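# Stand a lying box upright on a cork mat

## Task

A closed box is lying flat on its biggest face next to a cork mat, and neither is fastened to the table. Turn the box so it stands on one of its four narrow sides. It must be square and steady, not tilted and not balanced on an edge. That entire side must rest on the mat, and the mat must still lie flat. It must stay that way with no support from the robot. Then release the box and pull the hand away.

## Robot and tools

Robot: a single six-joint arm ending in a five-fingered right hand. The only camera is cam_wrist (672x504), mounted on the wrist. Approximate intrinsics: fovy 91.026 deg, fx = fy = 247.528, cx 334.512, cy 252.551, with very small radial distortion.

Scene frame: the origin is on the tabletop directly under the arm's base. +z points up, and +y is to the left when facing along +x. The state line reports end_effector_position in metres and end_effector_quat_wxyz, plus linear velocity in m/s and angular velocity in rad/s. At long reach the printed position can be somewhat off.

Hand point: this is the reference for all arm motion. It sits 0.05 m in front of the palm, at the spot where the index pad meets the thumb tip in a pinch. Its axes are:
- +z runs along the straightened fingers, which extend 0.06-0.07 m past the point.
- +y points out of the palm.
- +x runs across the palm toward the little finger.
The hand reaches 0.08 m to the little-finger side. On the thumb side it reaches 0.02 m with the thumb swung in front of the palm, and up to 0.09 m otherwise. A wrist bracket on the little-finger side reaches 0.03 m past the point in +y and 0.11 m across the palm, and it can collide with things.

execute_actions takes {"actions": [...], "pictures": bool}. The list holds zero or one entry.
- An empty list only returns the state, with pictures.
- {"rows": [[14 numbers]], "steps": n} runs n control steps of 1/30 s each. n is 3 to 15 and defaults to 15. There are 1-15 rows, one per step, and the last row repeats if there are fewer rows than steps.
- {"steps": n} with no rows is a wait of up to 300 steps, counted from the previous result, so your reply time is included.
Pictures come back only for an empty list or when pictures is true.

Each row holds 14 values in [-1, 1], in this order: dx, dy, dz, rx, ry, rz, little, ring, middle, index, thumb_bend, thumb_turn, force_limit, speed.
- dx to rz are a relative offset, not a pose. They are expressed in the hand point's own axes and measured from the hand pose in the latest result that showed it. Before any result has shown it, and for second or later calls within one reply, they are measured from where the robot is when the action starts. Every row in an action uses that same base; rows do not add up. 1.0 equals 0.6 m or 180 degrees. rx, ry, rz form a single rotation vector.
- All-zero offsets are not a pause: they pull the hand back to that base.
- The six finger numbers are absolute targets, with +1 open/straight and -1 curled or closed. thumb_turn +1 places the thumb beside the palm, and -1 places it in front of the palm, opposite the fingers. A pinch is roughly index -0.22, thumb_bend -0.75, thumb_turn -0.57.
- force_limit maps linearly from about 0 N at -1 to 10 N at +1 (15 N for the two thumb motors). It only stops closing motion.
- speed maps from nearly zero at -1 to full at +1, where a full finger stroke takes 0.6 s.

Motion limits: each step, the commanded pose is clipped to within 100 mm and 16 degrees of the measured pose. Arm motion trails commands by about 0.17 s. When the arm cannot satisfy both position and orientation, position wins. A large move may fall short, so check the result and send the remainder.

The last 3 steps of every action are kept back and run while you reply. After that, the arm only finishes the last clipped pose. The simulation keeps running while you think.

move: {"target": row, "speed": m/s, "stop_force": N}.
- target is one 14-number row with the same offset rules as above, and it drives the hand point in a straight line.
- speed ranges from 0.002 to 0.5 and defaults to 0.25. Turning is capped at twice that figure in rad/s.
- The path lasts 0.5-10 s and is cut off at 10 s.
- The path does not slow down for obstacles.
- stop_force is optional, 9-40 N. It halts the path when the wrist sensor reads that much extra push against the direction of travel. The hand then backs off 2 steps and holds.
- Use stop_force only with very slow speeds, and not on moves that rotate. Leave it off when pulling away from something you are pressing on.
- The result adds a "move:" line with the ending (done, off_target, moving, held, contact, fault), the limits that acted (paced, held) and the distance from target.

wait: {"seconds": 0 to 10} lets the scene run with nothing new sent.

zoom_image: {"camera": "cam_wrist", "region": [x0, y0, x1, y1]} enlarges part of the latest image. Coordinates are in pixels from the top-left corner, and the region can be at most 504x504.

show_instructions takes no arguments and displays the reference page.



Gripping: with the thumb turned in front of the palm, the whole hand can wrap objects 0.035-0.08 m across. The object then sits across the palm on the wrist side of the hand point. Turn the thumb before reaching the object. A motor starts only when its target changes by 0.01 or more. It then runs until it reaches the target or hits force_limit, and then locks, holding at least 15 N. For a gentle grip, close at speed -0.9 or lower.

Hand readings come as six values each, in motor order:
- hand_measured gives positions.
- hand_stopped_by gives one word per motor: moving, target, force, stalled or fault.
- hand_load_n gives loads, positive when the finger is pushed open. If these loads fall to about 0, the grip has been lost.
To loosen, send targets more open than measured. To squeeze harder, raise force_limit and send a target that is further closed.

Other result lines:
- Wrist force and Wrist torque are in the hand point's axes. They have offsets up to about 4 N, noise up to 2.4 N, and saturate near 50 N. A press reads as force pointing back into the arm.
- HELD marks steps that a clearance check blocked.
- "pose unreachable" means the check altered the command.
- "Hand target" shows where the controller is heading.
- Joint torques are noisy and offset.

Avoid:
- Joint torque beyond 138 N m (pan, lift, elbow) or 25.7 N m (wrists), counting any held weight, or any outside force of 150 N. Either causes a 10 s stop.
- Driving a target past a firm contact. The arm is stiff, and this can fault.
- Fast touches.
- Long loaded holds that push motor heat toward 85 °C.
- Drops, slams and hard pushes.
- Knocking the box or mat off the table, which fails the task.
Loose objects may occasionally get a small nudge from outside.

Each tool is called after ">>>" in YAML: its name, and indented under it one key for each argument.

Reference images:

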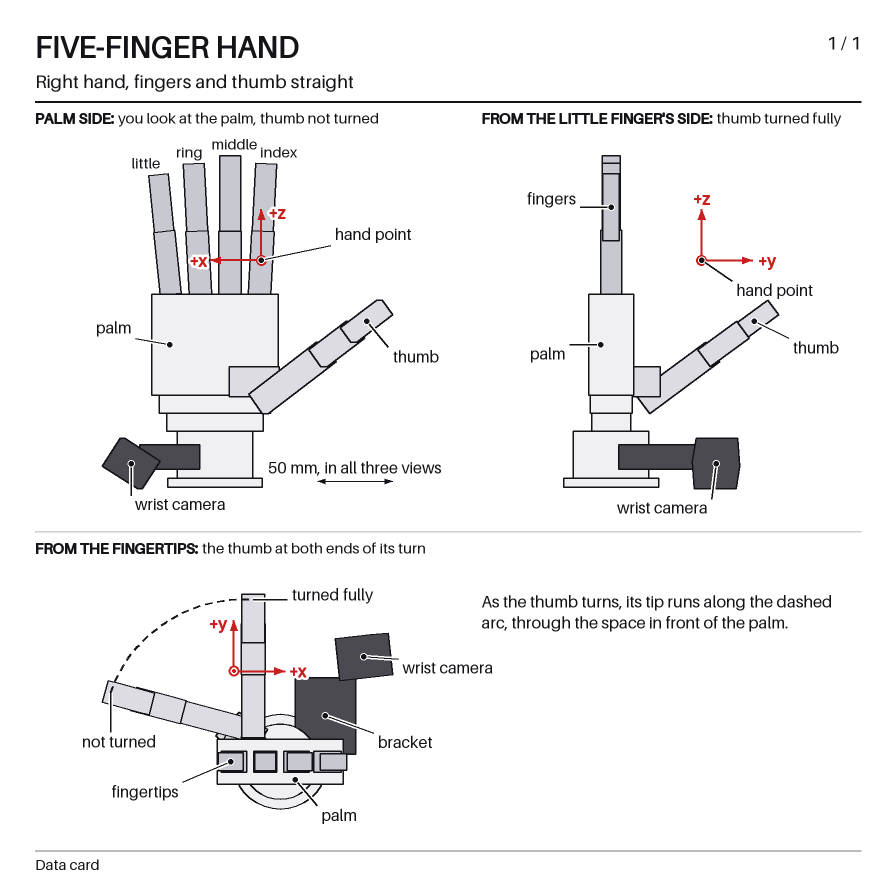

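## Session

>>> execute_actions:
  actions: []

Scene clock: 0.00 s of 5600.00 s.
end_effector_position=(+0.6582, +0.1050, +0.2667) hand_measured=(+1.000, +1.000, +1.000, +1.000, +1.000, +1.000) hand_load_n=(+0.0, +0.0, +0.0, +0.0, +0.0, +0.0) hand_stopped_by=(target, target, target, target, target, target) hand_force_limit=0.00 hand_speed=-0.80 end_effector_quat_wxyz=(+0.388, -0.380, +0.840, +0.002) end_effector_velocity=(-0.000, +0.000, -0.000) end_effector_angular_velocity=(-0.000, +0.000, -0.000)
Joint positions: [-0.489 -0.746  1.599 -0.051  1.192 -2.664]
Joint velocities: [-0.  0.  0.  0.  0. -0.]
Joint torques (N m, as the arm reports them, + toward a larger angle): no reading
Motor temperatures (°C, as the motors report them): [33 34 35 41 43 44]
Wrist force (N, on the end effector, along its own x y z axes, offset not removed): no reading
Wrist torque (N m, same axes, about the end effector's origin, offset not removed): no reading
Hand target: +0.658, +0.105, +0.267; +0.388, -0.380, +0.840, +0.002

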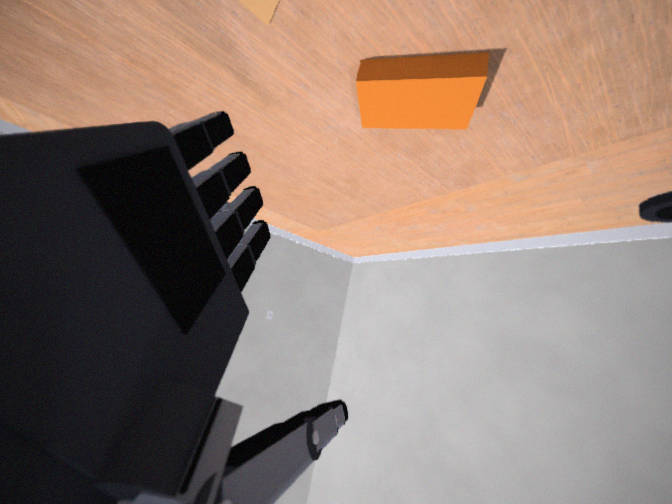

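>>> move:
  target: [-0.109,-0.049,-0.117,0,0.3,0,1,1,1,1,1,1,0,0]
  speed: 0.3

Scene clock: 2.70 s of 5600.00 s.
end_effector_position=(+0.6583, +0.1047, +0.3670) hand_measured=(+1.000, +1.000, +1.000, +1.000, +1.000, +1.000) hand_load_n=(+0.0, +0.0, +0.0, +0.0, +0.0, +0.0) hand_stopped_by=(target, target, target, target, target, target) hand_force_limit=0.00 hand_speed=0.00 end_effector_quat_wxyz=(-0.035, -0.339, +0.924, -0.171) end_effector_velocity=(+0.000, +0.000, +0.000) end_effector_angular_velocity=(-0.002, +0.008, -0.002)
Joint positions: [-0.123 -0.527  0.816  1.144  2.125 -2.236]
Joint velocities: [ 0.001  0.009 -0.015  0.017  0.002  0.005]
Joint torques (N m, as the arm reports them, + toward a larger angle): [ 24.32 -48.55 -29.22   4.28   1.64   2.04]
Motor temperatures (°C, as the motors report them): [33 34 35 41 43 44]
Wrist force (N, on the end effector, along its own x y z axes, offset not removed): [4.3 -0.2 -3.8]
Wrist torque (N m, same axes, about the end effector's origin, offset not removed): [0.43 -0.51 0.43]
Hand target: +0.658, +0.105, +0.367; -0.036, -0.339, +0.924, -0.171
Off the commanded pose: 0.000 m, 0 deg.
Kept back: nothing.
move: done

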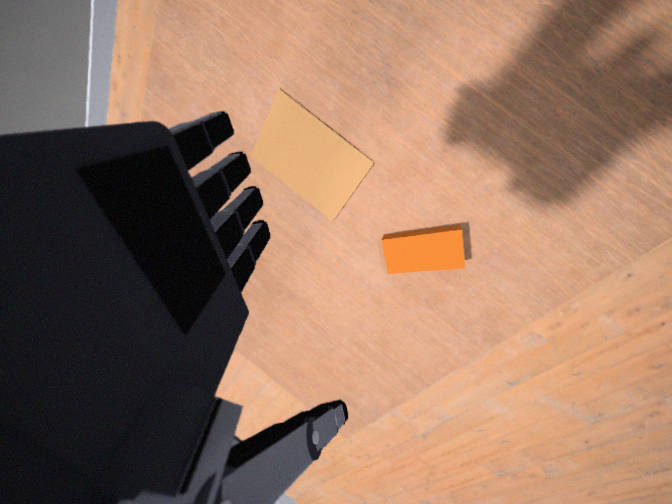

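>>> move:
  target: [-0.15,0.201,0.276,0.18,-0.363,-0.471,1,1,1,1,1,-1,0,0.5]
  speed: 0.3

Scene clock: 7.63 s of 5600.00 s.
end_effector_position=(+0.6585, +0.1897, +0.1601) hand_measured=(+1.000, +1.000, +1.000, +1.000, +1.000, -1.000) hand_load_n=(+0.0, +0.0, +0.0, +0.0, +0.0, +0.0) hand_stopped_by=(target, target, target, target, target, target) hand_force_limit=0.00 hand_speed=0.50 end_effector_quat_wxyz=(-0.401, +0.862, -0.281, +0.131) end_effector_velocity=(-0.000, +0.000, -0.001) end_effector_angular_velocity=(+0.000, +0.002, +0.008)
Joint positions: [-0.338 -0.425  1.206  0.22   0.979 -4.149]
Joint velocities: [-0.001  0.005 -0.008  0.011 -0.003 -0.009]
Joint torques (N m, as the arm reports them, + toward a larger angle): [  1.83 -42.73 -23.27   3.84  -2.26  -2.38]
Motor temperatures (°C, as the motors report them): [33 34 35 41 43 44]
Wrist force (N, on the end effector, along its own x y z axes, offset not removed): [1.1 1.0 -2.0]
Wrist torque (N m, same axes, about the end effector's origin, offset not removed): [0.47 0.04 0.10]
Hand target: +0.658, +0.190, +0.160; -0.402, +0.862, -0.281, +0.131
Off the commanded pose: 0.000 m, 0 deg.
Kept back: nothing.
move: done

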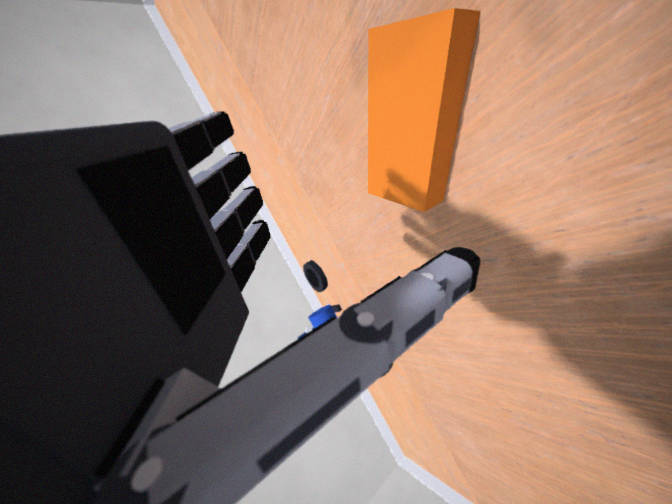

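>>> move:
  target: [0.042,-0.018,0.203,0,0,0,1,1,1,1,1,-1,0,0.5]
  speed: 0.2

Scene clock: 9.37 s of 5600.00 s.
end_effector_position=(+0.7379, +0.2556, +0.0901) hand_measured=(+1.000, +1.000, +1.000, +1.000, +1.000, -1.000) hand_load_n=(+0.0, +0.0, +0.0, +0.0, +0.0, +0.0) hand_stopped_by=(target, target, target, target, target, target) hand_force_limit=0.00 hand_speed=0.50 end_effector_quat_wxyz=(-0.401, +0.862, -0.281, +0.132) end_effector_velocity=(+0.001, +0.001, -0.001) end_effector_angular_velocity=(+0.001, +0.006, +0.004)
Joint positions: [-0.242 -0.086  0.638  0.398  1.033 -4.054]
Joint velocities: [ 0.001  0.014 -0.028  0.022 -0.002 -0.002]
Joint torques (N m, as the arm reports them, + toward a larger angle): [ 24.77 -50.3  -24.61   3.56  -2.27  -2.28]
Motor temperatures (°C, as the motors report them): [33 34 35 41 43 44]
Wrist force (N, on the end effector, along its own x y z axes, offset not removed): [0.2 2.2 -1.0]
Wrist torque (N m, same axes, about the end effector's origin, offset not removed): [0.54 0.07 0.03]
Hand target: +0.738, +0.256, +0.090; -0.401, +0.862, -0.281, +0.131
Off the commanded pose: 0.000 m, 0 deg.
Kept back: nothing.
move: done

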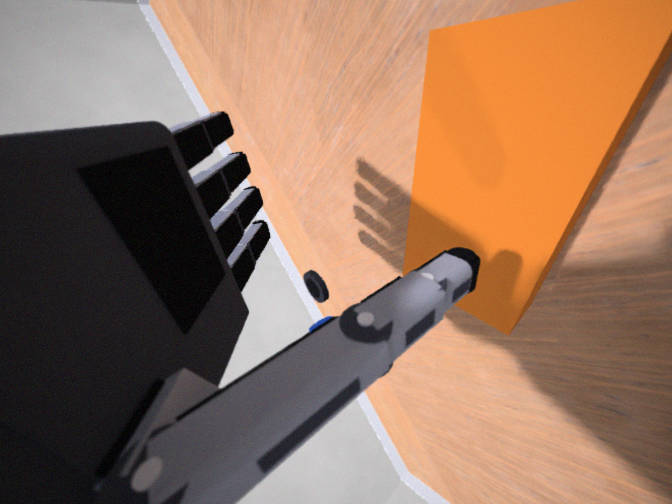

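>>> move:
  target: [0.05,0.07,-0.019,0,-0.017,-0.014,1,1,1,1,1,-1,0,0.5]
  speed: 0.1

Scene clock: 10.57 s of 5600.00 s.
end_effector_position=(+0.7410, +0.2092, +0.0653) hand_measured=(+1.000, +1.000, +1.000, +1.000, +1.000, -1.000) hand_load_n=(+0.0, +0.0, +0.0, +0.0, +0.0, +0.0) hand_stopped_by=(target, target, target, target, target, target) hand_force_limit=0.00 hand_speed=0.50 end_effector_quat_wxyz=(-0.406, +0.871, -0.252, +0.117) end_effector_velocity=(+0.000, -0.001, -0.001) end_effector_angular_velocity=(-0.000, +0.004, +0.005)
Joint positions: [-0.319  0.018  0.465  0.562  0.961 -4.204]
Joint velocities: [-0.002  0.013 -0.025  0.021 -0.002 -0.007]
Joint torques (N m, as the arm reports them, + toward a larger angle): [  4.4  -50.76 -27.48   4.13  -1.97  -2.47]
Motor temperatures (°C, as the motors report them): [33 34 35 41 43 44]
Wrist force (N, on the end effector, along its own x y z axes, offset not removed): [0.1 -1.2 -1.7]
Wrist torque (N m, same axes, about the end effector's origin, offset not removed): [0.03 0.19 -0.10]
Hand target: +0.741, +0.209, +0.065; -0.406, +0.871, -0.252, +0.117
Off the commanded pose: 0.000 m, 0 deg.
Kept back: nothing.
move: done

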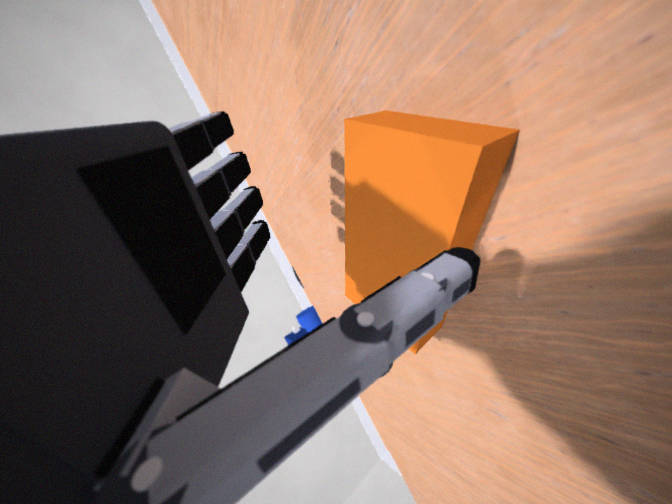

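>>> move:
  target: [-0.005,0.038,0.019,0,0,0,1,1,1,1,1,-1,0,0.5]
  speed: 0.03
  stop_force: 10

Scene clock: 11.93 s of 5600.00 s.
end_effector_position=(+0.7354, +0.2058, +0.0407) hand_measured=(+1.000, +1.000, +1.000, +1.000, +1.000, -1.000) hand_load_n=(+0.0, +0.0, +0.0, +0.0, +0.0, +0.0) hand_stopped_by=(target, target, target, target, target, target) hand_force_limit=0.00 hand_speed=0.50 end_effector_quat_wxyz=(-0.406, +0.871, -0.252, +0.118) end_effector_velocity=(-0.001, +0.000, -0.002) end_effector_angular_velocity=(+0.001, +0.003, +0.001)
Joint positions: [-0.332  0.066  0.428  0.557  0.955 -4.217]
Joint velocities: [-0.001  0.005 -0.005  0.004 -0.    -0.001]
Joint torques (N m, as the arm reports them, + toward a larger angle): [  0.85 -50.6  -27.58   3.63  -2.36  -2.21]
Motor temperatures (°C, as the motors report them): [33 34 35 41 43 44]
Wrist force (N, on the end effector, along its own x y z axes, offset not removed): [-1.4 -2.5 -3.7]
Wrist torque (N m, same axes, about the end effector's origin, offset not removed): [0.04 0.43 -0.09]
Hand target: +0.735, +0.206, +0.041; -0.406, +0.871, -0.252, +0.117
Off the commanded pose: 0.000 m, 0 deg.
Kept back: nothing.
move: done

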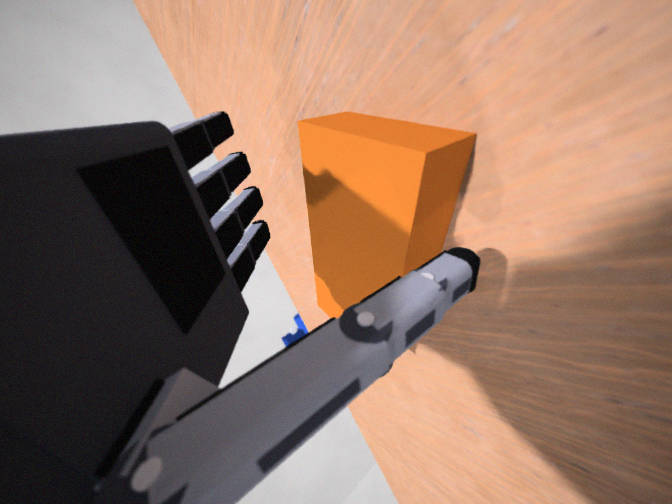

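>>> move:
  target: [0,0.0065,0.0055,0,0,0,-0.3,-0.3,-0.3,-0.3,0.7,-1,0.2,-0.6]
  speed: 0.02

Scene clock: 13.80 s of 5600.00 s.
end_effector_position=(+0.7355, +0.2058, +0.0356) hand_measured=(+0.094, +0.206, +0.274, +0.338, +0.710, -1.000) hand_load_n=(+10.0, +4.0, +4.0, +1.5, +17.0, +6.5) hand_stopped_by=(force, force, force, force, target, target) hand_force_limit=0.20 hand_speed=-0.60 end_effector_quat_wxyz=(-0.406, +0.871, -0.252, +0.118) end_effector_velocity=(-0.000, -0.000, -0.000) end_effector_angular_velocity=(-0.001, +0.000, +0.000)
Joint positions: [-0.333  0.083  0.406  0.564  0.954 -4.219]
Joint velocities: [ 0.     0.     0.     0.     0.001 -0.   ]
Joint torques (N m, as the arm reports them, + toward a larger angle): [  1.9  -44.43 -24.69   2.9   -0.31  -2.38]
Motor temperatures (°C, as the motors report them): [33 34 35 41 43 44]
Wrist force (N, on the end effector, along its own x y z axes, offset not removed): [1.2 -1.7 -5.3]
Wrist torque (N m, same axes, about the end effector's origin, offset not removed): [0.42 0.02 -0.07]
Hand target: +0.735, +0.206, +0.036; -0.406, +0.871, -0.252, +0.118
Off the commanded pose: 0.000 m, 0 deg.
Kept back: nothing.
move: done

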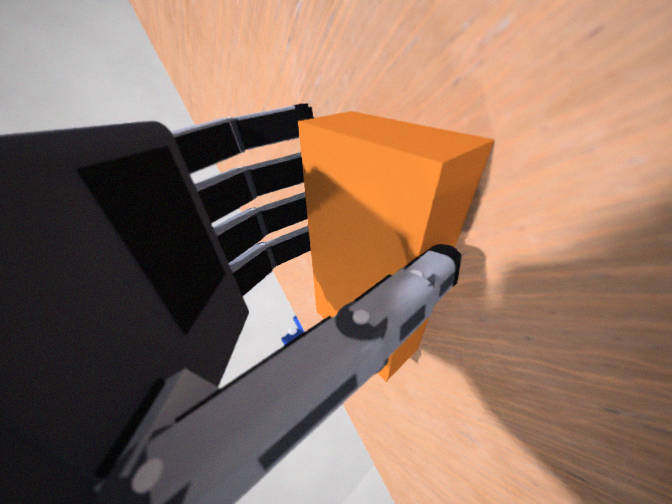

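>>> move:
  target: [0,0,0,0,0,0,0.4,0.3,-0.3,-0.4,0.7,-1,0.5,-0.8]
  speed: 0.02

Scene clock: 17.50 s of 5600.00 s.
end_effector_position=(+0.7354, +0.2058, +0.0356) hand_measured=(+0.400, +0.300, +0.274, +0.320, +0.710, -1.000) hand_load_n=(+0.0, +0.0, +6.5, +9.0, +15.0, -1.5) hand_stopped_by=(target, target, force, force, target, target) hand_force_limit=0.50 hand_speed=-0.80 end_effector_quat_wxyz=(-0.406, +0.871, -0.252, +0.118) end_effector_velocity=(-0.000, +0.000, -0.000) end_effector_angular_velocity=(+0.001, +0.001, -0.000)
Joint positions: [-0.333  0.083  0.406  0.564  0.954 -4.219]
Joint velocities: [ 0.    -0.     0.001  0.    -0.     0.001]
Joint torques (N m, as the arm reports them, + toward a larger angle): [  2.92 -64.1  -14.08   0.6   -1.93  -1.88]
Motor temperatures (°C, as the motors report them): [33 34 35 41 43 44]
Wrist force (N, on the end effector, along its own x y z axes, offset not removed): [-1.8 -1.8 -5.1]
Wrist torque (N m, same axes, about the end effector's origin, offset not removed): [0.19 0.49 0.08]
Hand target: +0.735, +0.206, +0.036; -0.406, +0.871, -0.252, +0.118
Off the commanded pose: 0.000 m, 0 deg.
Kept back: nothing.
move: done

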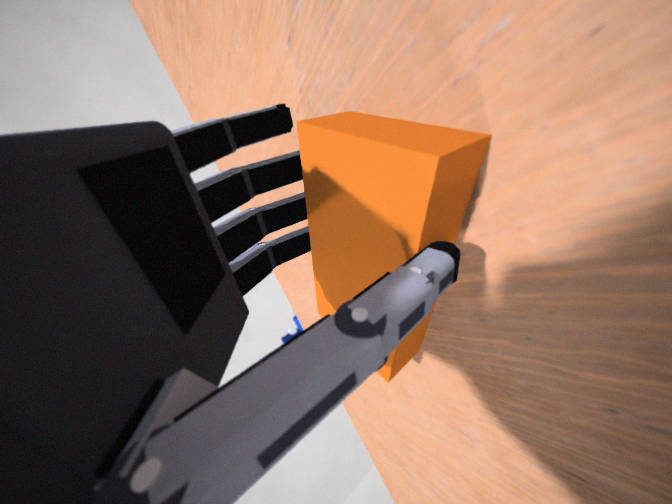

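>>> move:
  target: [-0.05,-0.14,-0.13,0,0,0,0.15,0.15,-0.3,-0.4,0.7,-1,-0.4,-0.6]
  speed: 0.1

Scene clock: 19.40 s of 5600.00 s.
end_effector_position=(+0.7069, +0.2169, +0.1499) hand_measured=(+0.150, +0.214, +0.274, +0.320, +0.710, -1.000) hand_load_n=(+0.0, +3.5, +5.5, +8.0, +16.5, -0.5) hand_stopped_by=(target, force, force, force, target, target) hand_force_limit=-0.40 hand_speed=-0.60 end_effector_quat_wxyz=(-0.406, +0.871, -0.252, +0.118) end_effector_velocity=(-0.001, +0.000, +0.001) end_effector_angular_velocity=(-0.000, +0.000, -0.001)
Joint positions: [-0.291 -0.274  0.889  0.413  0.976 -4.175]
Joint velocities: [ 0.    -0.004  0.007 -0.003  0.001  0.001]
Joint torques (N m, as the arm reports them, + toward a larger angle): [ 23.99 -67.72  -1.78  -0.76  -0.07   2.29]
Motor temperatures (°C, as the motors report them): [33 34 35 41 43 44]
Wrist force (N, on the end effector, along its own x y z axes, offset not removed): [2.6 0.2 -1.1]
Wrist torque (N m, same axes, about the end effector's origin, offset not removed): [0.17 -0.22 0.12]
Hand target: +0.707, +0.217, +0.150; -0.406, +0.871, -0.252, +0.118
Off the commanded pose: 0.000 m, 0 deg.
Kept back: nothing.
move: done

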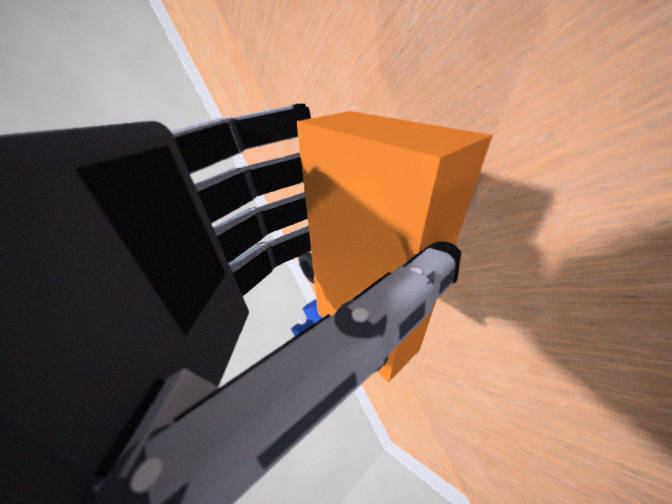

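>>> move:
  target: [0.145,0.229,-0.299,-0.077,0.378,-0.33,0.15,0.15,-0.3,-0.4,0.7,-1,-0.4,-0.6]
  speed: 0.2

Scene clock: 24.10 s of 5600.00 s.
end_effector_position=(+0.6599, -0.0203, +0.1602) hand_measured=(+0.150, +0.214, +0.274, +0.320, +0.710, -1.000) hand_load_n=(+0.0, +3.5, +5.5, +8.0, +16.5, +0.0) hand_stopped_by=(target, force, force, force, target, target) hand_force_limit=-0.40 hand_speed=-0.60 end_effector_quat_wxyz=(-0.001, +0.707, -0.000, +0.707) end_effector_velocity=(-0.000, -0.001, -0.000) end_effector_angular_velocity=(-0.003, -0.007, +0.000)
Joint positions: [-0.502 -0.352  1.921 -1.686  1.246 -4.873]
Joint velocities: [-0.003  0.005 -0.001 -0.012 -0.004 -0.   ]
Joint torques (N m, as the arm reports them, + toward a larger angle): [ -2.32 -32.56 -10.7   -3.36  -1.29  -2.57]
Motor temperatures (°C, as the motors report them): [33 34 35 41 43 44]
Wrist force (N, on the end effector, along its own x y z axes, offset not removed): [2.9 1.2 -2.1]
Wrist torque (N m, same axes, about the end effector's origin, offset not removed): [0.54 -0.41 0.41]
Hand target: +0.660, -0.020, +0.160; -0.000, +0.707, -0.000, +0.708
Off the commanded pose: 0.000 m, 0 deg.
Kept back: nothing.
move: done

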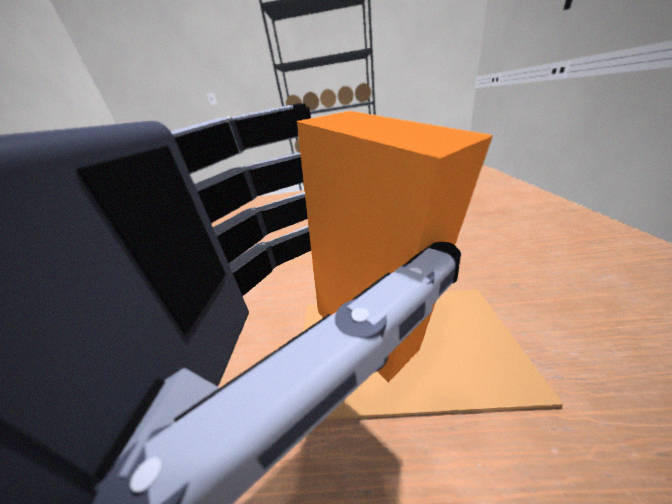

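>>> move:
  target: [-0.125,0.092,0.108,0,0,0,0.15,0.15,-0.3,-0.4,0.7,-1,-0.4,-0.6]
  speed: 0.1

Scene clock: 25.97 s of 5600.00 s.
end_effector_position=(+0.7248, -0.0753, +0.0852) hand_measured=(+0.150, +0.214, +0.274, +0.320, +0.710, -1.000) hand_load_n=(+0.0, +3.5, +5.5, +8.0, +16.5, +0.0) hand_stopped_by=(target, force, force, force, target, target) hand_force_limit=-0.40 hand_speed=-0.60 end_effector_quat_wxyz=(-0.001, +0.707, -0.000, +0.707) end_effector_velocity=(+0.001, -0.000, -0.001) end_effector_angular_velocity=(+0.001, -0.000, +0.000)
Joint positions: [-0.587 -0.204  1.613 -1.53   1.161 -4.862]
Joint velocities: [-0.     0.002 -0.004  0.002 -0.001  0.001]
Joint torques (N m, as the arm reports them, + toward a larger angle): [ -0.31 -35.48 -13.63   0.86  -1.72   2.03]
Motor temperatures (°C, as the motors report them): [33 34 35 41 43 44]
Wrist force (N, on the end effector, along its own x y z axes, offset not removed): [-0.1 0.8 -4.9]
Wrist torque (N m, same axes, about the end effector's origin, offset not removed): [0.46 0.17 -0.11]
Hand target: +0.725, -0.075, +0.085; -0.001, +0.707, -0.000, +0.707
Off the commanded pose: 0.000 m, 0 deg.
Kept back: nothing.
move: done

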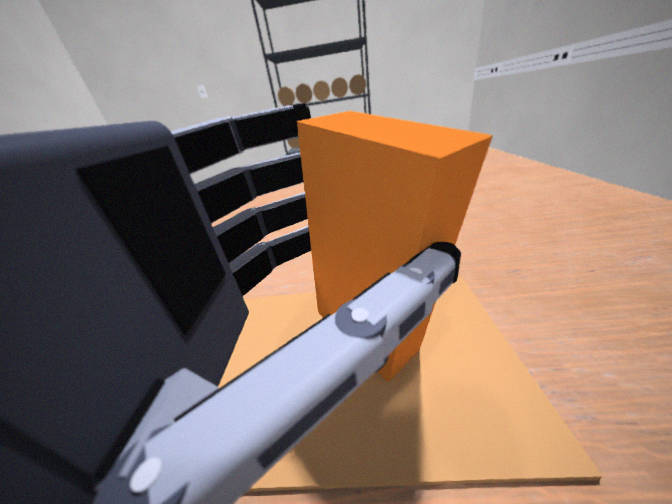

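>>> zoom_image:
  camera: "cam_wrist"
  region: [180,0,672,200]

Region (180, 0, 672, 200) of cam_wrist's 672x504 image, scaled by 1.024, with more detail than that image has; it fills the top 205 rows of this view, and the rest is white.

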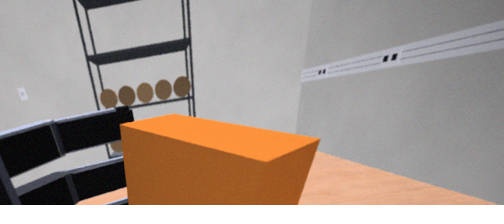

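>>> move:
  target: [0,0,0,0,-0.043,-0.036,0.15,0.15,-0.3,-0.4,0.7,-1,-0.4,-0.6]
  speed: 0.1

>>> zoom_image:
  camera: "cam_wrist"
  region: [180,0,672,400]

Scene clock: 27.87 s of 5600.00 s.
end_effector_position=(+0.7248, -0.0753, +0.0852) hand_measured=(+0.150, +0.214, +0.274, +0.320, +0.710, -1.000) hand_load_n=(+0.0, +3.5, +5.5, +8.0, +16.0, +0.0) hand_stopped_by=(target, force, force, force, target, target) hand_force_limit=-0.40 hand_speed=-0.60 end_effector_quat_wxyz=(+0.039, +0.752, +0.040, +0.657) end_effector_velocity=(+0.000, -0.000, +0.000) end_effector_angular_velocity=(-0.003, +0.005, -0.000)
Joint positions: [-0.566 -0.257  1.612 -1.333  1.214 -5.029]
Joint velocities: [ 0.001 -0.002 -0.001  0.008  0.003 -0.005]
Joint torques (N m, as the arm reports them, + toward a larger angle): [ 21.27 -55.04 -12.92   1.25   0.75  -2.54]
Motor temperatures (°C, as the motors report them): [33 34 35 41 43 44]
Wrist force (N, on the end effector, along its own x y z axes, offset not removed): [-0.2 -2.6 1.4]
Wrist torque (N m, same axes, about the end effector's origin, offset not removed): [-0.26 -0.10 -0.06]
Hand target: +0.725, -0.075, +0.085; +0.039, +0.752, +0.040, +0.657
Off the commanded pose: 0.000 m, 0 deg.
Kept back: nothing.
move: done

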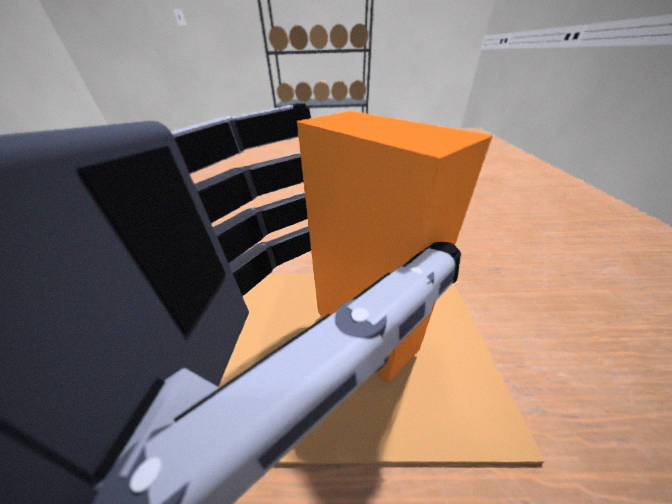

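Region (180, 0, 672, 400) of cam_wrist's 672x504 image, scaled by 1.024, with more detail than that image has; it fills the top 410 rows of this view, and the rest is white.

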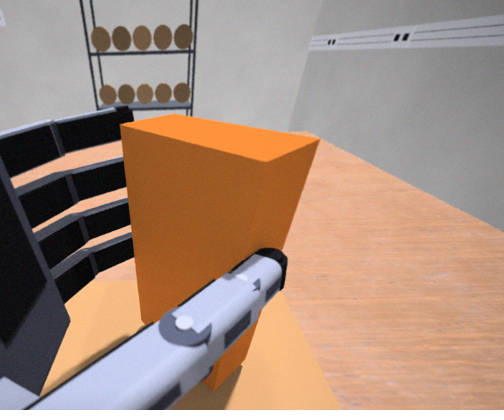

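>>> move:
  target: [-0.0657,-0.0074,0.009,0,0,0,0.15,0.15,-0.3,-0.4,0.7,-1,-0.4,-0.6]
  speed: 0.008
  stop_force: 9

Scene clock: 29.23 s of 5600.00 s.
end_effector_position=(+0.7249, -0.0754, +0.0791) hand_measured=(+0.150, +0.214, +0.274, +0.320, +0.710, -1.000) hand_load_n=(+0.0, +3.5, +4.5, +7.0, +17.5, -3.5) hand_stopped_by=(target, force, force, force, target, target) hand_force_limit=-0.40 hand_speed=-0.60 end_effector_quat_wxyz=(+0.039, +0.752, +0.040, +0.657) end_effector_velocity=(-0.001, -0.000, +0.002) end_effector_angular_velocity=(+0.002, +0.003, -0.001)
Joint positions: [-0.568 -0.243  1.599 -1.335  1.212 -5.03 ]
Joint velocities: [-0.    -0.006  0.006  0.003  0.001  0.001]
Joint torques (N m, as the arm reports them, + toward a larger angle): [  7.07 -48.68  12.36   3.61   1.52  -0.46]
Motor temperatures (°C, as the motors report them): [33 34 35 41 43 44]
Wrist force (N, on the end effector, along its own x y z axes, offset not removed): [13.4 0.4 -8.7]
Wrist torque (N m, same axes, about the end effector's origin, offset not removed): [0.42 0.37 0.04]
Hand target: +0.725, -0.075, +0.079; +0.039, +0.752, +0.040, +0.657
Off the commanded pose: 0.034 m, 0 deg.
Kept back: nothing.
move: contact

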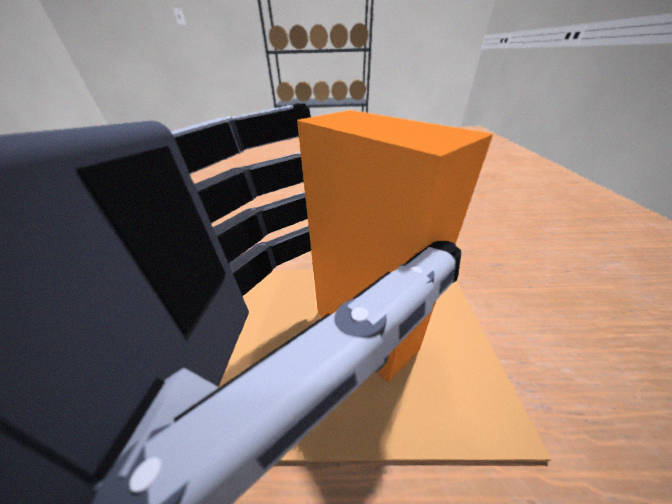

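Contact. Release gently.

>>> move:
  target: [0,0,0,0,0,0,1,1,1,1,1,-1,-0.4,-0.6]
  speed: 0.02

Scene clock: 31.03 s of 5600.00 s.
end_effector_position=(+0.7249, -0.0754, +0.0791) hand_measured=(+1.000, +1.000, +1.000, +1.000, +1.000, -1.000) hand_load_n=(+0.0, +0.0, +0.0, +0.0, +0.0, +0.0) hand_stopped_by=(target, target, target, target, target, target) hand_force_limit=-0.40 hand_speed=-0.60 end_effector_quat_wxyz=(+0.039, +0.752, +0.040, +0.657) end_effector_velocity=(-0.000, +0.000, -0.000) end_effector_angular_velocity=(-0.001, +0.000, +0.000)
Joint positions: [-0.568 -0.243  1.599 -1.335  1.212 -5.03 ]
Joint velocities: [-0.     0.    -0.     0.    -0.    -0.001]
Joint torques (N m, as the arm reports them, + toward a larger angle): [ 13.15 -37.49 -14.35  -2.9   -1.67  -0.53]
Motor temperatures (°C, as the motors report them): [33 34 35 41 43 44]
Wrist force (N, on the end effector, along its own x y z axes, offset not removed): [-1.1 1.4 -1.1]
Wrist torque (N m, same axes, about the end effector's origin, offset not removed): [0.40 0.36 0.09]
Hand target: +0.725, -0.075, +0.079; +0.039, +0.752, +0.040, +0.657
Off the commanded pose: 0.000 m, 0 deg.
Kept back: nothing.
move: done

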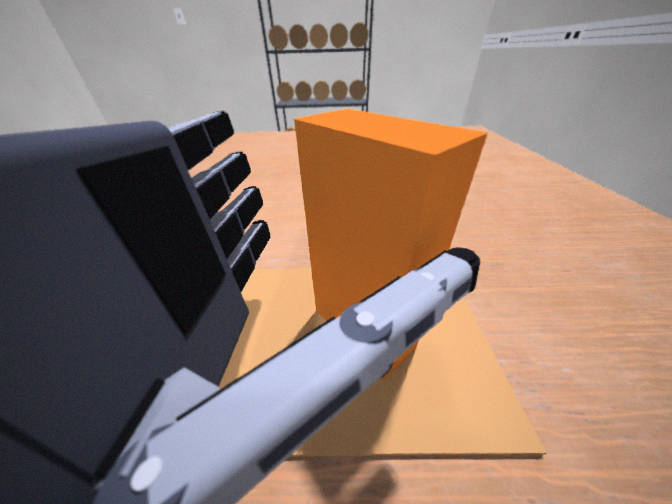

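Retreat along the approach direction, biased backward.

>>> move:
  target: [0.05,-0.17,-0.22,0,0,0,1,1,1,1,1,-1,-0.4,-0.6]
  speed: 0.15

Scene clock: 32.87 s of 5600.00 s.
end_effector_position=(+0.5973, +0.0300, +0.1149) hand_measured=(+1.000, +1.000, +1.000, +1.000, +1.000, -1.000) hand_load_n=(+0.0, +0.0, +0.0, +0.0, +0.0, +0.0) hand_stopped_by=(target, target, target, target, target, target) hand_force_limit=-0.40 hand_speed=-0.60 end_effector_quat_wxyz=(+0.039, +0.752, +0.040, +0.657) end_effector_velocity=(-0.001, +0.001, +0.000) end_effector_angular_velocity=(+0.000, -0.000, -0.001)
Joint positions: [-0.415 -0.257  1.959 -1.682  1.365 -5.027]
Joint velocities: [ 0.002  0.     0.003 -0.003  0.003  0.   ]
Joint torques (N m, as the arm reports them, + toward a larger angle): [ 20.16 -29.03  15.82  -3.12   0.61   2.2 ]
Motor temperatures (°C, as the motors report them): [33 34 35 41 43 44]
Wrist force (N, on the end effector, along its own x y z axes, offset not removed): [0.3 2.2 -0.2]
Wrist torque (N m, same axes, about the end effector's origin, offset not removed): [0.52 0.08 0.12]
Hand target: +0.597, +0.030, +0.115; +0.039, +0.752, +0.040, +0.657
Off the commanded pose: 0.000 m, 0 deg.
Kept back: nothing.
move: done

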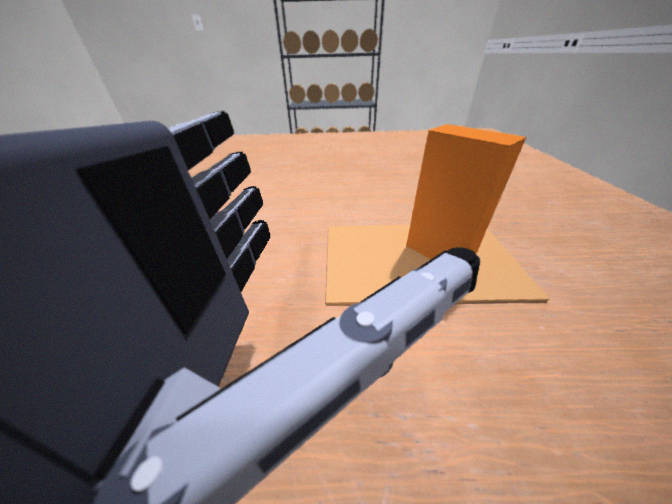

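>>> finished_scene:
  scene: 1

The scene is finished: the task was done.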